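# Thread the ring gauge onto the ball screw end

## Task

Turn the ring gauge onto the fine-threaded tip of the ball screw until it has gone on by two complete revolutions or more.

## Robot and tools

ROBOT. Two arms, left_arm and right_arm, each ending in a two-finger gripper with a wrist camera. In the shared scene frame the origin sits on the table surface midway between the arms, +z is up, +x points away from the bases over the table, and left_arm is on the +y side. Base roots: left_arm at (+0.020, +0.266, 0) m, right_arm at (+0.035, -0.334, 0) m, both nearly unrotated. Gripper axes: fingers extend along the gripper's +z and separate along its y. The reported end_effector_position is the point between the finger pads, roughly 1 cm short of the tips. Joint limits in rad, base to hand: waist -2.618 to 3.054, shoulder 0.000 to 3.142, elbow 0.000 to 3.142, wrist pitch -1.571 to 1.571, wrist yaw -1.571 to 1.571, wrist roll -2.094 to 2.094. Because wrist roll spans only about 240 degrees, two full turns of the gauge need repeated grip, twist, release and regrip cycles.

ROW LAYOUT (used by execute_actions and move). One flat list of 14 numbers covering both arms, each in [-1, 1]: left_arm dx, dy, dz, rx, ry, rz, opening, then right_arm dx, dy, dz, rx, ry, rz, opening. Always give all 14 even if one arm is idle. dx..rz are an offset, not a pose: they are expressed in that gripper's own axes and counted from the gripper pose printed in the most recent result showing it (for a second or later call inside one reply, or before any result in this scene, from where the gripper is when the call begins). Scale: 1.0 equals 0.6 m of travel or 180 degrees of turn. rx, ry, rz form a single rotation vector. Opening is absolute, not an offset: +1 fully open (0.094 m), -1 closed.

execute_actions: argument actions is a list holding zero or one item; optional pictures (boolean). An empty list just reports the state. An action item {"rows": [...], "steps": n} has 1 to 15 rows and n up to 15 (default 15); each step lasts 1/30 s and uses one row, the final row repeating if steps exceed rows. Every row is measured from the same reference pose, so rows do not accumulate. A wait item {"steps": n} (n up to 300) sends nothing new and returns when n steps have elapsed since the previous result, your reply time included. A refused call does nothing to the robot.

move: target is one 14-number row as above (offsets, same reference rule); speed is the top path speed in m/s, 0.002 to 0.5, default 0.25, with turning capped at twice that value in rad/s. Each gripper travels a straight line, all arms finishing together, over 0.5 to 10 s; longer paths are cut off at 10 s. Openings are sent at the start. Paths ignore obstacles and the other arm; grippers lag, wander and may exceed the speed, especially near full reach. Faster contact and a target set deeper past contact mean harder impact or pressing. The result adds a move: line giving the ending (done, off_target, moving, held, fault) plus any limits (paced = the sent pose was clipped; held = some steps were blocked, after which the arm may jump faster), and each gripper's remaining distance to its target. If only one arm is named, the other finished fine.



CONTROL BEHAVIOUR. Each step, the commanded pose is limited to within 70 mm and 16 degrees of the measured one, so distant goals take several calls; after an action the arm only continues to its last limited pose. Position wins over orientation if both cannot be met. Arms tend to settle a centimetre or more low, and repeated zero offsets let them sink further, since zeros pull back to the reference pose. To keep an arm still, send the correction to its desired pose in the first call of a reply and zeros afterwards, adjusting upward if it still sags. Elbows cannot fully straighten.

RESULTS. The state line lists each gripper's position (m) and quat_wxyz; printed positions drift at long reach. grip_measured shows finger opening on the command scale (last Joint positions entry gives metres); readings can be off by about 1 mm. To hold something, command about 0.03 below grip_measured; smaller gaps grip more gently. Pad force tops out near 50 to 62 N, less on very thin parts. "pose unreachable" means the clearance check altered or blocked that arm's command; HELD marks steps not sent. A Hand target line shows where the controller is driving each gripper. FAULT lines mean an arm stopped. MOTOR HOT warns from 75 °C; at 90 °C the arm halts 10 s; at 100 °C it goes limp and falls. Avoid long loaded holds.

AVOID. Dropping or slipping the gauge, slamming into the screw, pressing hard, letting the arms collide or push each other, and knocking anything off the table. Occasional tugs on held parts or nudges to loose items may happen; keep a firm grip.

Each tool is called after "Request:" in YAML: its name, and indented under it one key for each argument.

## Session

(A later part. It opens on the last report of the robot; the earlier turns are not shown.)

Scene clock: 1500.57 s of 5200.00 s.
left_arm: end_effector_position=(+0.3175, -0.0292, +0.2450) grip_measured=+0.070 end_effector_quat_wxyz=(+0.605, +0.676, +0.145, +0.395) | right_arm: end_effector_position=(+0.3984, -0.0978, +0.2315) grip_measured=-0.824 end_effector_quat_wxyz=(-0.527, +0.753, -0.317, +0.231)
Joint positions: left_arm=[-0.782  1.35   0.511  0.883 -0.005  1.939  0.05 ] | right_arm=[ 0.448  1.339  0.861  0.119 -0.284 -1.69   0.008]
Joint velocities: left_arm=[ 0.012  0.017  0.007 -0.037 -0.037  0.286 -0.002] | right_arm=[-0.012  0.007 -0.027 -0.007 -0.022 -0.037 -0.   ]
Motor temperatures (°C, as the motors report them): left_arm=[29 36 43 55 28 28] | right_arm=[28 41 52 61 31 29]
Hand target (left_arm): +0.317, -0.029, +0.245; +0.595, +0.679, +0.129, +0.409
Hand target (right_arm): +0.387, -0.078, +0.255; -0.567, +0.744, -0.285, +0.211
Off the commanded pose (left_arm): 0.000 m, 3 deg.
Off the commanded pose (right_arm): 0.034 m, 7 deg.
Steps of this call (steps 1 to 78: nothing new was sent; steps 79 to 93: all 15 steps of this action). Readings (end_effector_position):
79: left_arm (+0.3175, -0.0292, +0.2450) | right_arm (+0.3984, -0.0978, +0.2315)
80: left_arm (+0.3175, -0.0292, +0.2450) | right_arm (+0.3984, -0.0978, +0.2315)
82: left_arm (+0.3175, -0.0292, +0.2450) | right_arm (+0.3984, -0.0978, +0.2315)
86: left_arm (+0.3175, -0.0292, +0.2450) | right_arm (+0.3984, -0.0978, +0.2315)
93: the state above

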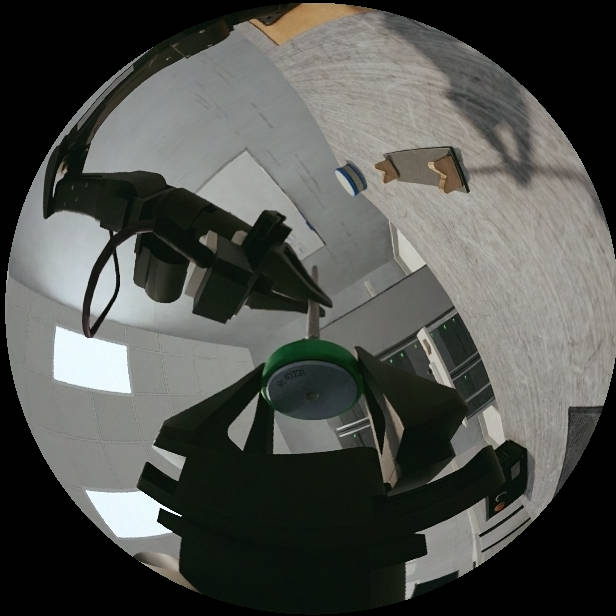

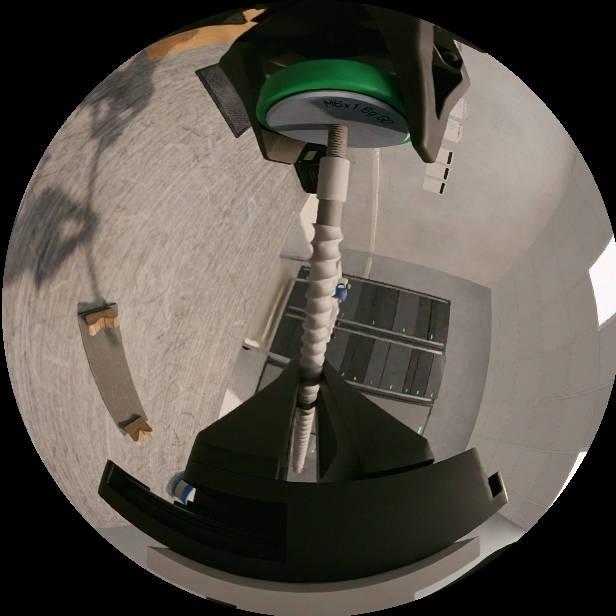

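Request:
execute_actions:
  actions:
    - {"rows": [[0,0,0,0,0,0.01,0.045,-0.0302,-0.0419,-0.0022,0.0237,-0.0225,-0.0002,-0.87],[0,0,0,0,0,0.01,0.045,-0.0233,-0.0419,-0.0028,0.0237,-0.0175,0.0004,-0.87],[0,0,0,0,0,0.01,0.045,-0.0163,-0.0418,-0.0035,0.0238,-0.0125,0.001,-0.87],[0,0,0,0,0,0.01,0.045,-0.0094,-0.0418,-0.0041,0.0238,-0.0075,0.0016,-0.87],[0,0,0,0,0,0.01,0.045,-0.0024,-0.0418,-0.0047,0.0238,-0.0025,0.002,-0.87],[0,0,0,0,0,0.01,0.045,-0.0024,-0.0418,-0.0047,0.0238,-0.0025,0.002,-0.87],[0,0,0,0,0,0.01,0.045,-0.0024,-0.0418,-0.0047,0.0238,-0.0025,0.002,-0.87],[0,0,0,0,0,0.01,0.045,-0.0024,-0.0418,-0.0047,0.0238,-0.0025,0.002,-0.87],[0,0,0,0,0,0.01,0.06,-0.0024,-0.0418,-0.0047,0.0238,-0.0025,0.002,-0.87],[0,0,0,0,0,0.01,0.075,-0.0024,-0.0418,-0.0047,0.0238,-0.0025,0.002,-0.87],[0,0,0,0,0,0.01,0.09,-0.0024,-0.0418,-0.0047,0.0238,-0.0025,0.002,-0.87],[0,0,0,0,0,0.01,0.11,-0.0024,-0.0418,-0.0047,0.0238,-0.0025,0.002,-0.87],[0,0,0,0,0,0.01,0.14,-0.0024,-0.0418,-0.0047,0.0238,-0.0025,0.002,-0.87],[0,0,0,0,0,0.01,0.18,-0.0024,-0.0418,-0.0047,0.0238,-0.0025,0.002,-0.87],[0,0,0,0,0,0.01,0.22,-0.0024,-0.0418,-0.0047,0.0238,-0.0025,0.002,-0.87]], "steps": 15}
  pictures: false

Request:
execute_actions:
  actions:
    - {"rows": [[0,0,0,0,0,0,0.22,-0.0024,-0.0418,-0.0047,0.0238,-0.0025,0.002,-0.87],[0,0,0,0,0,0,0.22,-0.0024,-0.0418,-0.0047,0.0238,-0.0025,0.002,-0.87],[0,0,0,0,0,-0.05,0.22,-0.0024,-0.0418,-0.0047,0.0238,-0.0025,0.002,-0.87],[0,0,0,0,0,-0.3,0.22,-0.0024,-0.0418,-0.0047,0.0238,-0.0025,0.002,-0.87]], "steps": 15}
  pictures: false

Request:
execute_actions:
  actions:
    - {"rows": [[0,0,0,0,0,-0.3,0.22,-0.0024,-0.0418,-0.0047,0.0238,-0.0025,0.002,-0.87]], "steps": 15}
  pictures: false

Request:
execute_actions:
  actions:
    - {"rows": [[0,0,0,0,0,-0.3,0.22,-0.0024,-0.0418,-0.0047,0.0238,-0.0025,0.002,-0.87]], "steps": 15}
  pictures: false

Request:
execute_actions:
  actions:
    - {"rows": [[0,0,0,0,0,-0.3,0.22,-0.0024,-0.0418,-0.0047,0.0238,-0.0025,0.002,-0.87]], "steps": 15}
  pictures: false

Request:
execute_actions:
  actions:
    - {"rows": [[0,0,0,0,0,-0.3,0.22,-0.0024,-0.0418,-0.0047,0.0238,-0.0025,0.002,-0.87]], "steps": 15}
  pictures: false

Request:
execute_actions:
  actions:
    - {"rows": [[0,0,0,0,0,-0.16,0.22,-0.0024,-0.0418,-0.0047,0.0238,-0.0025,0.002,-0.87]], "steps": 15}
  pictures: false

Request:
execute_actions:
  actions:
    - {"rows": [[0,0,0,0,0,-0.005,0.2,-0.0024,-0.0418,-0.0047,0.0238,-0.0025,0.002,-0.87],[0,0,0,0,0,-0.005,0.18,-0.0024,-0.0418,-0.0047,0.0238,-0.0025,0.002,-0.87],[0,0,0,0,0,-0.005,0.16,-0.0024,-0.0418,-0.0047,0.0238,-0.0025,0.002,-0.87],[0,0,0,0,0,-0.005,0.145,-0.0024,-0.0418,-0.0047,0.0238,-0.0025,0.002,-0.87],[0,0,0,0,0,-0.005,0.13,-0.0024,-0.0418,-0.0047,0.0238,-0.0025,0.002,-0.87],[0,0,0,0,0,-0.005,0.115,-0.0024,-0.0418,-0.0047,0.0238,-0.0025,0.002,-0.87],[0,0,0,0,0,-0.005,0.105,-0.0024,-0.0418,-0.0047,0.0238,-0.0025,0.002,-0.87],[0,0,0,0,0,-0.005,0.095,-0.0024,-0.0418,-0.0047,0.0238,-0.0025,0.002,-0.87],[0,0,0,0,0,-0.005,0.085,-0.0024,-0.0418,-0.0047,0.0238,-0.0025,0.002,-0.87],[0,0,0,0,0,-0.005,0.075,-0.0024,-0.0418,-0.0047,0.0238,-0.0025,0.002,-0.87],[0,0,0,0,0,-0.005,0.065,-0.0024,-0.0418,-0.0047,0.0238,-0.0025,0.002,-0.87],[0,0,0,0,0,-0.005,0.055,-0.0024,-0.0418,-0.0047,0.0238,-0.0025,0.002,-0.87],[0,0,0,0,0,-0.005,0.045,-0.0024,-0.0418,-0.0047,0.0238,-0.0025,0.002,-0.87]], "steps": 15}
  pictures: false

Request:
execute_actions:
  actions:
    - {"rows": [[0,0,0,0,0,0,0.045,-0.0082,-0.0418,-0.0042,0.0238,-0.0067,0.0015,-0.87],[0,0,0,0,0,0,0.045,-0.014,-0.0418,-0.0037,0.0238,-0.0108,0.0011,-0.87],[0,0,0,0,0,0,0.045,-0.0198,-0.0418,-0.0032,0.0237,-0.015,0.0006,-0.87],[0,0,0,0,0,0,0.045,-0.0256,-0.0419,-0.0027,0.0237,-0.0192,0.0001,-0.87],[0,0,0,0,0,0.02,0.045,-0.0314,-0.0419,-0.0021,0.0237,-0.0233,-0.0003,-0.87],[0,0,0,0,0,0.05,0.045,-0.0372,-0.0419,-0.0016,0.0237,-0.0275,-0.0008,-0.87],[0,0,0,0,0,0.08,0.045,-0.0372,-0.0419,-0.0016,0.0237,-0.0275,-0.0008,-0.87],[0,0,0,0,0,0.12,0.045,-0.0372,-0.0419,-0.0016,0.0237,-0.0275,-0.0008,-0.87],[0,0,0,0,0,0.3,0.045,-0.0372,-0.0419,-0.0016,0.0237,-0.0275,-0.0008,-0.87]], "steps": 15}
  pictures: false

Request:
execute_actions:
  actions:
    - {"rows": [[0,0,0,0,0,0.3,0.045,-0.0372,-0.0419,-0.0016,0.0237,-0.0275,-0.0008,-0.87]], "steps": 15}
  pictures: false

Request:
execute_actions:
  actions:
    - {"rows": [[0,0,0,0,0,0.3,0.045,-0.0372,-0.0419,-0.0016,0.0237,-0.0275,-0.0008,-0.87]], "steps": 15}
  pictures: false

Request:
execute_actions:
  actions:
    - {"rows": [[0,0,0,0,0,0.3,0.045,-0.0372,-0.0419,-0.0016,0.0237,-0.0275,-0.0008,-0.87]], "steps": 15}
  pictures: false

Request:
execute_actions:
  actions:
    - {"rows": [[0,0,0,0,0,0.3,0.045,-0.0372,-0.0419,-0.0016,0.0237,-0.0275,-0.0008,-0.87]], "steps": 15}
  pictures: false

Request:
execute_actions:
  actions:
    - {"rows": [[0,0,0,0,0,0.2,0.045,-0.0372,-0.0419,-0.0016,0.0237,-0.0275,-0.0008,-0.87]], "steps": 15}

Request:
zoom_image:
  camera: "cam_right_wrist"
  region: [318, 112, 358, 162]

Scene clock: 1554.67 s of 5200.00 s.
left_arm: end_effector_position=(+0.3175, -0.0292, +0.2451) grip_measured=+0.198 end_effector_quat_wxyz=(+0.597, +0.679, +0.132, +0.407) | right_arm: end_effector_position=(+0.3989, -0.0983, +0.2314) grip_measured=-0.824 end_effector_quat_wxyz=(-0.527, +0.753, -0.318, +0.232)
Joint positions: left_arm=[-0.782  1.35   0.511  0.883 -0.005  1.977  0.056] | right_arm=[ 0.448  1.339  0.861  0.119 -0.28  -1.69   0.008]
Joint velocities: left_arm=[-0.002  0.007  0.007 -0.022 -0.022  0.037  0.039] | right_arm=[ 0.012 -0.017 -0.012 -0.007  0.022  0.007 -0.   ]
Motor temperatures (°C, as the motors report them): left_arm=[29 36 43 55 28 28] | right_arm=[28 41 52 61 31 29]
Hand target (left_arm): +0.317, -0.029, +0.245; +0.598, +0.678, +0.134, +0.405
Hand target (right_arm): +0.401, -0.093, +0.256; -0.557, +0.734, -0.309, +0.238
Off the commanded pose (left_arm): 0.000 m, 0 deg.
Off the commanded pose (right_arm): 0.025 m, 4 deg.
Steps of this call (steps 1 to 90: nothing new was sent; then 50.60 s passed at rest; steps 91 to 105: all 15 steps of this action). Readings (end_effector_position):
91: left_arm (+0.3175, -0.0292, +0.2450) | right_arm (+0.3984, -0.0978, +0.2315)
92: left_arm (+0.3175, -0.0292, +0.2450) | right_arm (+0.3985, -0.0979, +0.2315)
94: left_arm (+0.3175, -0.0292, +0.2450) | right_arm (+0.3987, -0.0981, +0.2314)
98: left_arm (+0.3175, -0.0292, +0.2450) | right_arm (+0.3988, -0.0982, +0.2314)
105: the state above

Scene clock: 1555.17 s of 5200.00 s.
left_arm: end_effector_position=(+0.3174, -0.0292, +0.2452) grip_measured=+0.218 end_effector_quat_wxyz=(+0.687, +0.615, +0.316, +0.224) | right_arm: end_effector_position=(+0.3989, -0.0983, +0.2314) grip_measured=-0.824 end_effector_quat_wxyz=(-0.527, +0.753, -0.318, +0.232)
Joint positions: left_arm=[-0.782  1.35   0.511  0.884 -0.005  1.411  0.057] | right_arm=[ 0.448  1.339  0.861  0.119 -0.28  -1.69   0.008]
Joint velocities: left_arm=[ 0.017 -0.012 -0.012  0.022  0.066 -1.282 -0.   ] | right_arm=[-0.007 -0.002  0.002  0.037 -0.051  0.051  0.   ]
Motor temperatures (°C, as the motors report them): left_arm=[29 36 43 55 28 28] | right_arm=[28 41 52 61 31 29]
Hand target (left_arm): +0.317, -0.029, +0.245; +0.707, +0.578, +0.378, +0.151
Hand target (right_arm): +0.401, -0.094, +0.256; -0.556, +0.733, -0.310, +0.240
Off the commanded pose (left_arm): 0.000 m, 22 deg; orientation clipped at the last step of the last action.
Off the commanded pose (right_arm): 0.025 m, 4 deg.
Steps of this call (steps 1 to 15: all 15 steps of this action). Readings (end_effector_position):
1: left_arm (+0.3175, -0.0292, +0.2451) | right_arm (+0.3989, -0.0983, +0.2314)
2: left_arm (+0.3175, -0.0292, +0.2451) | right_arm (+0.3989, -0.0983, +0.2314)
4: left_arm (+0.3174, -0.0292, +0.2452) | right_arm (+0.3989, -0.0983, +0.2314)
8: left_arm (+0.3174, -0.0292, +0.2452) | right_arm (+0.3989, -0.0983, +0.2314)
15: the state above

Scene clock: 1555.67 s of 5200.00 s.
left_arm: end_effector_position=(+0.3174, -0.0292, +0.2452) grip_measured=+0.218 end_effector_quat_wxyz=(+0.722, +0.472, +0.505, -0.021) | right_arm: end_effector_position=(+0.3989, -0.0983, +0.2314) grip_measured=-0.824 end_effector_quat_wxyz=(-0.527, +0.753, -0.318, +0.232)
Joint positions: left_arm=[-0.782  1.35   0.511  0.884 -0.005  0.722  0.057] | right_arm=[ 0.448  1.339  0.861  0.119 -0.28  -1.69   0.008]
Joint velocities: left_arm=[ 0.002 -0.027  0.017 -0.037  0.037 -1.311 -0.001] | right_arm=[ 0.007  0.017  0.007 -0.022  0.037 -0.051  0.   ]
Motor temperatures (°C, as the motors report them): left_arm=[29 36 43 55 28 28] | right_arm=[28 41 52 61 31 29]
Hand target (left_arm): +0.317, -0.029, +0.245; +0.716, +0.417, +0.551, -0.096
Hand target (right_arm): +0.401, -0.094, +0.256; -0.556, +0.733, -0.310, +0.240
Off the commanded pose (left_arm): 0.000 m, 15 deg; orientation clipped at the last step of the last action.
Off the commanded pose (right_arm): 0.025 m, 4 deg.
Steps of this call (steps 1 to 15: all 15 steps of this action). Readings (end_effector_position):
1: left_arm (+0.3174, -0.0292, +0.2452) | right_arm (+0.3989, -0.0983, +0.2314)
2: left_arm (+0.3174, -0.0292, +0.2452) | right_arm (+0.3989, -0.0983, +0.2314)
4: left_arm (+0.3174, -0.0292, +0.2452) | right_arm (+0.3989, -0.0983, +0.2314)
8: left_arm (+0.3174, -0.0292, +0.2452) | right_arm (+0.3989, -0.0983, +0.2314)
15: the state above

Scene clock: 1556.17 s of 5200.00 s.
left_arm: end_effector_position=(+0.3174, -0.0292, +0.2452) grip_measured=+0.218 end_effector_quat_wxyz=(+0.672, +0.272, +0.635, -0.266) | right_arm: end_effector_position=(+0.3989, -0.0983, +0.2314) grip_measured=-0.824 end_effector_quat_wxyz=(-0.527, +0.753, -0.318, +0.232)
Joint positions: left_arm=[-0.782  1.35   0.511  0.884 -0.005  0.028  0.057] | right_arm=[ 0.448  1.339  0.861  0.119 -0.28  -1.69   0.008]
Joint velocities: left_arm=[-0.002  0.007  0.002 -0.022 -0.066 -1.355  0.001] | right_arm=[-0.007  0.012 -0.012  0.007 -0.051 -0.081 -0.001]
Motor temperatures (°C, as the motors report them): left_arm=[29 36 43 55 28 28] | right_arm=[28 41 52 61 31 29]
Hand target (left_arm): +0.317, -0.029, +0.245; +0.641, +0.204, +0.660, -0.334
Hand target (right_arm): +0.401, -0.094, +0.256; -0.556, +0.733, -0.310, +0.240
Off the commanded pose (left_arm): 0.000 m, 14 deg; orientation clipped at the last step of the last action.
Off the commanded pose (right_arm): 0.025 m, 4 deg.
Steps of this call (steps 1 to 15: all 15 steps of this action). Readings (end_effector_position):
1: left_arm (+0.3174, -0.0292, +0.2452) | right_arm (+0.3989, -0.0983, +0.2314)
2: left_arm (+0.3174, -0.0292, +0.2452) | right_arm (+0.3989, -0.0983, +0.2314)
4: left_arm (+0.3174, -0.0292, +0.2452) | right_arm (+0.3989, -0.0983, +0.2314)
8: left_arm (+0.3174, -0.0292, +0.2452) | right_arm (+0.3989, -0.0983, +0.2314)
15: the state above

Scene clock: 1556.67 s of 5200.00 s.
left_arm: end_effector_position=(+0.3174, -0.0292, +0.2452) grip_measured=+0.218 end_effector_quat_wxyz=(+0.540, +0.037, +0.690, -0.481) | right_arm: end_effector_position=(+0.3989, -0.0983, +0.2314) grip_measured=-0.824 end_effector_quat_wxyz=(-0.527, +0.753, -0.318, +0.232)
Joint positions: left_arm=[-0.782  1.35   0.511  0.884 -0.005 -0.674  0.057] | right_arm=[ 0.448  1.339  0.861  0.119 -0.28  -1.69   0.008]
Joint velocities: left_arm=[-0.027  0.007 -0.002  0.051  0.022 -1.326  0.   ] | right_arm=[ 0.002  0.007  0.012 -0.007 -0.022 -0.022 -0.001]
Motor temperatures (°C, as the motors report them): left_arm=[29 36 43 55 28 28] | right_arm=[28 41 52 61 31 29]
Hand target (left_arm): +0.317, -0.029, +0.245; +0.487, -0.035, +0.690, -0.534
Hand target (right_arm): +0.401, -0.094, +0.256; -0.556, +0.733, -0.310, +0.240
Off the commanded pose (left_arm): 0.000 m, 14 deg; orientation clipped at the last step of the last action.
Off the commanded pose (right_arm): 0.025 m, 4 deg.
Steps of this call (steps 1 to 15: all 15 steps of this action). Readings (end_effector_position):
1: left_arm (+0.3174, -0.0292, +0.2452) | right_arm (+0.3989, -0.0983, +0.2314)
2: left_arm (+0.3174, -0.0292, +0.2452) | right_arm (+0.3989, -0.0983, +0.2314)
4: left_arm (+0.3174, -0.0292, +0.2452) | right_arm (+0.3989, -0.0983, +0.2314)
8: left_arm (+0.3174, -0.0292, +0.2452) | right_arm (+0.3989, -0.0983, +0.2314)
15: the state above

Scene clock: 1557.17 s of 5200.00 s.
left_arm: end_effector_position=(+0.3174, -0.0292, +0.2452) grip_measured=+0.218 end_effector_quat_wxyz=(+0.339, -0.205, +0.660, -0.638) | right_arm: end_effector_position=(+0.3989, -0.0983, +0.2314) grip_measured=-0.824 end_effector_quat_wxyz=(-0.527, +0.753, -0.318, +0.232)
Joint positions: left_arm=[-0.782  1.35   0.511  0.884 -0.005 -1.383  0.057] | right_arm=[ 0.448  1.339  0.861  0.119 -0.28  -1.69   0.008]
Joint velocities: left_arm=[ 0.012 -0.017  0.007 -0.007 -0.081 -1.37   0.001] | right_arm=[ 0.002 -0.007  0.012 -0.007  0.022 -0.066  0.001]
Motor temperatures (°C, as the motors report them): left_arm=[29 36 43 55 28 28] | right_arm=[28 41 52 61 31 29]
Hand target (left_arm): +0.317, -0.029, +0.245; +0.272, -0.272, +0.635, -0.670
Hand target (right_arm): +0.401, -0.094, +0.256; -0.556, +0.733, -0.310, +0.240
Off the commanded pose (left_arm): 0.000 m, 13 deg; orientation clipped at the last step of the last action.
Off the commanded pose (right_arm): 0.025 m, 4 deg.
Steps of this call (steps 1 to 15: all 15 steps of this action). Readings (end_effector_position):
1: left_arm (+0.3174, -0.0292, +0.2452) | right_arm (+0.3989, -0.0983, +0.2314)
2: left_arm (+0.3174, -0.0292, +0.2452) | right_arm (+0.3989, -0.0983, +0.2314)
4: left_arm (+0.3174, -0.0292, +0.2452) | right_arm (+0.3989, -0.0983, +0.2314)
8: left_arm (+0.3174, -0.0292, +0.2452) | right_arm (+0.3989, -0.0983, +0.2314)
15: the state above

Scene clock: 1557.67 s of 5200.00 s.
left_arm: end_effector_position=(+0.3174, -0.0292, +0.2452) grip_measured=+0.218 end_effector_quat_wxyz=(-0.183, +0.352, -0.595, +0.699) | right_arm: end_effector_position=(+0.3989, -0.0983, +0.2314) grip_measured=-0.824 end_effector_quat_wxyz=(-0.527, +0.753, -0.318, +0.232)
Joint positions: left_arm=[-0.782  1.35   0.511  0.884 -0.005 -1.85   0.057] | right_arm=[ 0.448  1.339  0.861  0.119 -0.28  -1.69   0.008]
Joint velocities: left_arm=[ 0.007  0.012 -0.007  0.037  0.022 -0.271 -0.   ] | right_arm=[ 0.002  0.022  0.002 -0.022  0.051 -0.022 -0.001]
Motor temperatures (°C, as the motors report them): left_arm=[29 36 43 55 28 28] | right_arm=[28 41 52 61 31 29]
Hand target (left_arm): +0.317, -0.029, +0.245; -0.170, +0.363, -0.588, +0.702
Hand target (right_arm): +0.401, -0.094, +0.256; -0.556, +0.733, -0.310, +0.240
Off the commanded pose (left_arm): 0.000 m, 2 deg.
Off the commanded pose (right_arm): 0.025 m, 4 deg.
Steps of this call (steps 1 to 15: all 15 steps of this action). Readings (end_effector_position):
1: left_arm (+0.3174, -0.0292, +0.2452) | right_arm (+0.3989, -0.0983, +0.2314)
2: left_arm (+0.3174, -0.0292, +0.2452) | right_arm (+0.3989, -0.0983, +0.2314)
4: left_arm (+0.3174, -0.0292, +0.2452) | right_arm (+0.3989, -0.0983, +0.2314)
8: left_arm (+0.3174, -0.0292, +0.2452) | right_arm (+0.3989, -0.0983, +0.2314)
15: the state above

Scene clock: 1558.17 s of 5200.00 s.
left_arm: end_effector_position=(+0.3174, -0.0292, +0.2452) grip_measured=+0.069 end_effector_quat_wxyz=(-0.179, +0.355, -0.593, +0.700) | right_arm: end_effector_position=(+0.3989, -0.0983, +0.2314) grip_measured=-0.824 end_effector_quat_wxyz=(-0.527, +0.753, -0.319, +0.232)
Joint positions: left_arm=[-0.782  1.35   0.511  0.884 -0.005 -1.86   0.05 ] | right_arm=[ 0.448  1.339  0.861  0.119 -0.28  -1.688  0.008]
Joint velocities: left_arm=[-0.022  0.012  0.007  0.007  0.022  0.037 -0.001] | right_arm=[ 0.007 -0.012  0.007  0.037 -0.022 -0.037 -0.001]
Motor temperatures (°C, as the motors report them): left_arm=[29 36 43 55 28 28] | right_arm=[28 41 52 61 31 29]
Hand target (left_arm): +0.317, -0.029, +0.245; -0.177, +0.357, -0.592, +0.701
Hand target (right_arm): +0.401, -0.094, +0.256; -0.556, +0.733, -0.310, +0.240
Off the commanded pose (left_arm): 0.000 m, 0 deg.
Off the commanded pose (right_arm): 0.025 m, 4 deg.
Steps of this call (steps 1 to 15: all 15 steps of this action). Readings (end_effector_position):
1: left_arm (+0.3174, -0.0292, +0.2452) | right_arm (+0.3989, -0.0983, +0.2314)
2: left_arm (+0.3174, -0.0292, +0.2452) | right_arm (+0.3989, -0.0983, +0.2314)
4: left_arm (+0.3174, -0.0292, +0.2452) | right_arm (+0.3989, -0.0983, +0.2314)
8: left_arm (+0.3174, -0.0292, +0.2452) | right_arm (+0.3989, -0.0983, +0.2314)
15: the state above

Scene clock: 1558.67 s of 5200.00 s.
left_arm: end_effector_position=(+0.3174, -0.0292, +0.2452) grip_measured=+0.069 end_effector_quat_wxyz=(+0.323, -0.222, +0.654, -0.647) | right_arm: end_effector_position=(+0.3983, -0.0976, +0.2314) grip_measured=-0.824 end_effector_quat_wxyz=(-0.527, +0.753, -0.318, +0.231)
Joint positions: left_arm=[-0.782  1.35   0.511  0.884 -0.005 -1.435  0.05 ] | right_arm=[ 0.449  1.339  0.861  0.119 -0.283 -1.688  0.008]
Joint velocities: left_arm=[ 0.032  0.002 -0.012  0.007 -0.007  1.267 -0.001] | right_arm=[-0.007  0.002  0.007 -0.037 -0.007  0.022 -0.   ]
Motor temperatures (°C, as the motors report them): left_arm=[29 36 43 55 28 28] | right_arm=[28 41 52 61 31 29]
Hand target (left_arm): +0.317, -0.029, +0.245; +0.388, -0.153, +0.674, -0.610
Hand target (right_arm): +0.388, -0.078, +0.255; -0.566, +0.743, -0.286, +0.212
Off the commanded pose (left_arm): 0.000 m, 30 deg; orientation clipped at the last step of the last action.
Off the commanded pose (right_arm): 0.033 m, 6 deg.
Steps of this call (steps 1 to 15: all 15 steps of this action). Readings (end_effector_position):
1: left_arm (+0.3174, -0.0292, +0.2452) | right_arm (+0.3988, -0.0982, +0.2314)
2: left_arm (+0.3174, -0.0292, +0.2452) | right_arm (+0.3987, -0.0981, +0.2314)
4: left_arm (+0.3174, -0.0292, +0.2452) | right_arm (+0.3986, -0.0980, +0.2314)
8: left_arm (+0.3174, -0.0292, +0.2452) | right_arm (+0.3983, -0.0976, +0.2314)
15: the state above

Scene clock: 1559.17 s of 5200.00 s.
left_arm: end_effector_position=(+0.3174, -0.0292, +0.2452) grip_measured=+0.069 end_effector_quat_wxyz=(+0.522, +0.011, +0.691, -0.500) | right_arm: end_effector_position=(+0.3983, -0.0975, +0.2314) grip_measured=-0.824 end_effector_quat_wxyz=(-0.528, +0.753, -0.318, +0.231)
Joint positions: left_arm=[-0.782  1.35   0.511  0.884 -0.005 -0.748  0.05 ] | right_arm=[ 0.449  1.339  0.861  0.119 -0.283 -1.688  0.008]
Joint velocities: left_arm=[ 0.002 -0.012  0.007 -0.022 -0.022  1.355  0.001] | right_arm=[ 0.017 -0.022 -0.007 -0.007  0.037 -0.037  0.   ]
Motor temperatures (°C, as the motors report them): left_arm=[29 36 43 55 28 28] | right_arm=[28 41 52 61 31 29]
Hand target (left_arm): +0.317, -0.029, +0.245; +0.571, +0.083, +0.686, -0.443
Hand target (right_arm): +0.387, -0.078, +0.255; -0.567, +0.743, -0.285, +0.211
Off the commanded pose (left_arm): 0.000 m, 15 deg; orientation clipped at the last step of the last action.
Off the commanded pose (right_arm): 0.034 m, 7 deg.
Steps of this call (steps 1 to 15: all 15 steps of this action). Readings (end_effector_position):
1: left_arm (+0.3174, -0.0292, +0.2452) | right_arm (+0.3983, -0.0976, +0.2314)
2: left_arm (+0.3174, -0.0292, +0.2452) | right_arm (+0.3983, -0.0976, +0.2314)
4: left_arm (+0.3174, -0.0292, +0.2452) | right_arm (+0.3983, -0.0976, +0.2314)
8: left_arm (+0.3174, -0.0292, +0.2452) | right_arm (+0.3983, -0.0976, +0.2314)
15: the state above

Scene clock: 1559.67 s of 5200.00 s.
left_arm: end_effector_position=(+0.3174, -0.0292, +0.2452) grip_measured=+0.069 end_effector_quat_wxyz=(+0.661, +0.246, +0.646, -0.293) | right_arm: end_effector_position=(+0.3982, -0.0974, +0.2315) grip_measured=-0.824 end_effector_quat_wxyz=(-0.528, +0.753, -0.317, +0.230)
Joint positions: left_arm=[-0.782  1.35   0.511  0.884 -0.005 -0.053  0.05 ] | right_arm=[ 0.449  1.339  0.861  0.119 -0.284 -1.688  0.008]
Joint velocities: left_arm=[-0.002 -0.002  0.007 -0.051 -0.022  1.311 -0.   ] | right_arm=[ 0.007  0.002 -0.007  0.007  0.037  0.007 -0.001]
Motor temperatures (°C, as the motors report them): left_arm=[29 36 43 55 28 28] | right_arm=[28 41 52 61 31 29]
Hand target (left_arm): +0.317, -0.029, +0.245; +0.687, +0.311, +0.617, -0.223
Hand target (right_arm): +0.387, -0.078, +0.255; -0.567, +0.744, -0.285, +0.211
Off the commanded pose (left_arm): 0.000 m, 14 deg; orientation clipped at the last step of the last action.
Off the commanded pose (right_arm): 0.034 m, 7 deg.
Steps of this call (steps 1 to 15: all 15 steps of this action). Readings (end_effector_position):
1: left_arm (+0.3174, -0.0292, +0.2452) | right_arm (+0.3983, -0.0975, +0.2314)
2: left_arm (+0.3174, -0.0292, +0.2452) | right_arm (+0.3983, -0.0975, +0.2314)
4: left_arm (+0.3174, -0.0292, +0.2452) | right_arm (+0.3983, -0.0975, +0.2314)
8: left_arm (+0.3174, -0.0292, +0.2452) | right_arm (+0.3982, -0.0975, +0.2315)
15: the state above

Scene clock: 1560.17 s of 5200.00 s.
left_arm: end_effector_position=(+0.3174, -0.0292, +0.2452) grip_measured=+0.069 end_effector_quat_wxyz=(+0.721, +0.453, +0.522, -0.048) | right_arm: end_effector_position=(+0.3981, -0.0973, +0.2315) grip_measured=-0.824 end_effector_quat_wxyz=(-0.528, +0.753, -0.317, +0.230)
Joint positions: left_arm=[-0.782  1.35   0.511  0.884 -0.005  0.647  0.05 ] | right_arm=[ 0.449  1.339  0.861  0.119 -0.284 -1.688  0.008]
Joint velocities: left_arm=[ 0.012  0.007  0.002 -0.007  0.066  1.341  0.   ] | right_arm=[ 0.002 -0.002  0.012  0.037  0.037  0.037 -0.   ]
Motor temperatures (°C, as the motors report them): left_arm=[29 36 43 55 28 28] | right_arm=[28 41 52 61 31 29]
Hand target (left_arm): +0.317, -0.029, +0.245; +0.722, +0.504, +0.473, +0.026
Hand target (right_arm): +0.387, -0.078, +0.255; -0.567, +0.744, -0.285, +0.211
Off the commanded pose (left_arm): 0.000 m, 14 deg; orientation clipped at the last step of the last action.
Off the commanded pose (right_arm): 0.034 m, 7 deg.
Steps of this call (steps 1 to 15: all 15 steps of this action). Readings (end_effector_position):
1: left_arm (+0.3174, -0.0292, +0.2452) | right_arm (+0.3982, -0.0974, +0.2315)
2: left_arm (+0.3174, -0.0292, +0.2452) | right_arm (+0.3982, -0.0974, +0.2315)
4: left_arm (+0.3174, -0.0292, +0.2452) | right_arm (+0.3982, -0.0974, +0.2315)
8: left_arm (+0.3174, -0.0292, +0.2452) | right_arm (+0.3981, -0.0973, +0.2315)
15: the state above

Scene clock: 1560.67 s of 5200.00 s.
left_arm: end_effector_position=(+0.3173, -0.0293, +0.2452) grip_measured=+0.069 end_effector_quat_wxyz=(+0.694, +0.605, +0.335, +0.202) | right_arm: end_effector_position=(+0.3980, -0.0971, +0.2317) grip_measured=-0.824 end_effector_quat_wxyz=(-0.528, +0.754, -0.316, +0.231)
Joint positions: left_arm=[-0.782  1.35   0.511  0.884 -0.004  1.35   0.05 ] | right_arm=[ 0.449  1.339  0.861  0.12  -0.285 -1.69   0.008]
Joint velocities: left_arm=[ 0.007 -0.002  0.007  0.022  0.037  1.37   0.   ] | right_arm=[ 0.002 -0.012  0.007  0.037 -0.007 -0.022  0.001]
Motor temperatures (°C, as the motors report them): left_arm=[29 36 43 55 28 28] | right_arm=[28 41 52 61 31 29]
Hand target (left_arm): +0.317, -0.029, +0.245; +0.669, +0.636, +0.270, +0.273
Hand target (right_arm): +0.387, -0.078, +0.255; -0.567, +0.744, -0.284, +0.211
Off the commanded pose (left_arm): 0.000 m, 14 deg; orientation clipped at the last step of the last action.
Off the commanded pose (right_arm): 0.033 m, 6 deg.
Steps of this call (steps 1 to 15: all 15 steps of this action). Readings (end_effector_position):
1: left_arm (+0.3174, -0.0293, +0.2452) | right_arm (+0.3981, -0.0973, +0.2315)
2: left_arm (+0.3174, -0.0293, +0.2452) | right_arm (+0.3981, -0.0973, +0.2315)
4: left_arm (+0.3174, -0.0293, +0.2452) | right_arm (+0.3981, -0.0973, +0.2315)
8: left_arm (+0.3173, -0.0293, +0.2452) | right_arm (+0.3981, -0.0973, +0.2315)
15: the state above

Scene clock: 1561.17 s of 5200.00 s.
left_arm: end_effector_position=(+0.3173, -0.0293, +0.2452) grip_measured=+0.069 end_effector_quat_wxyz=(+0.610, +0.674, +0.153, +0.387) | right_arm: end_effector_position=(+0.3981, -0.0971, +0.2317) grip_measured=-0.824 end_effector_quat_wxyz=(-0.528, +0.754, -0.316, +0.231)
Joint positions: left_arm=[-0.782  1.35   0.511  0.884 -0.004  1.912  0.05 ] | right_arm=[ 0.449  1.339  0.861  0.12  -0.285 -1.691  0.008]
Joint velocities: left_arm=[ 0.002 -0.017 -0.017  0.022 -0.095  0.388  0.   ] | right_arm=[-0.027  0.017 -0.017 -0.066 -0.022  0.066  0.001]
Motor temperatures (°C, as the motors report them): left_arm=[29 36 43 55 28 28] | right_arm=[28 41 52 61 31 29]
Hand target (left_arm): +0.317, -0.029, +0.245; +0.598, +0.678, +0.132, +0.406
Hand target (right_arm): +0.387, -0.077, +0.255; -0.567, +0.744, -0.283, +0.211
Off the commanded pose (left_arm): 0.000 m, 4 deg.
Off the commanded pose (right_arm): 0.034 m, 7 deg.
Steps of this call (steps 1 to 15: all 15 steps of this action). Readings (end_effector_position):
1: left_arm (+0.3173, -0.0293, +0.2452) | right_arm (+0.3980, -0.0971, +0.2317)
2: left_arm (+0.3173, -0.0293, +0.2452) | right_arm (+0.3981, -0.0971, +0.2317)
4: left_arm (+0.3173, -0.0293, +0.2452) | right_arm (+0.3981, -0.0971, +0.2317)
8: left_arm (+0.3173, -0.0293, +0.2452) | right_arm (+0.3981, -0.0971, +0.2317)
15: the state above

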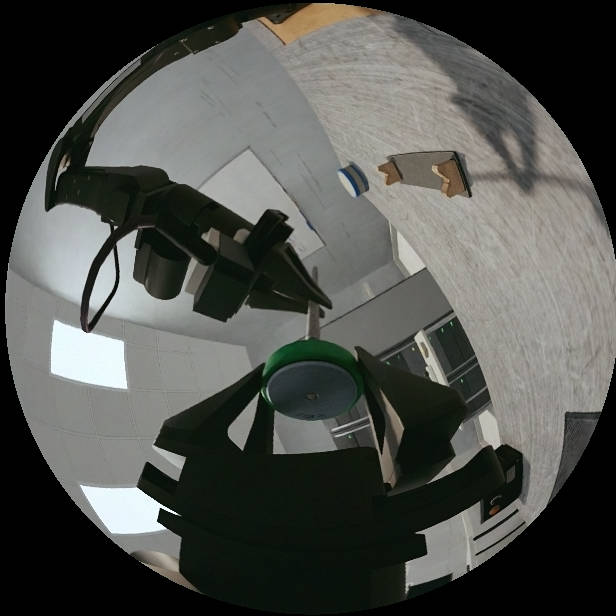

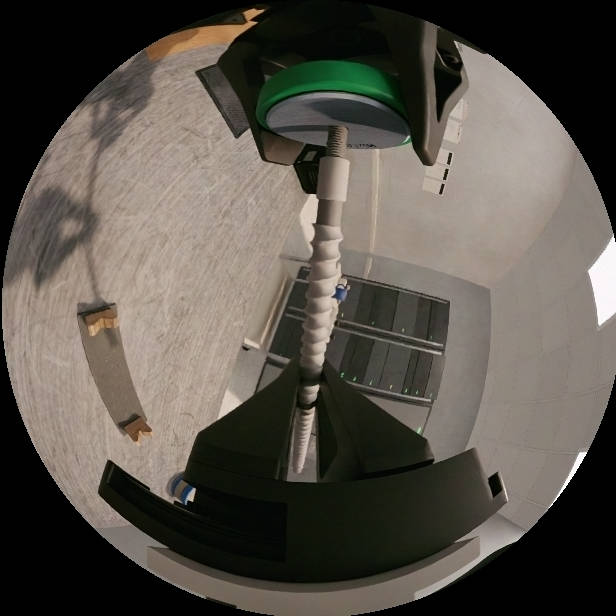

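Region (318, 112, 358, 162) of cam_right_wrist's 616x616 image, scaled by 10.080, with more detail than that image has; it fills the left 403 columns of this view, and the rest is white.

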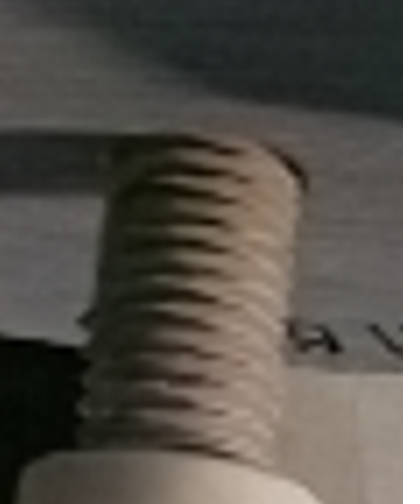

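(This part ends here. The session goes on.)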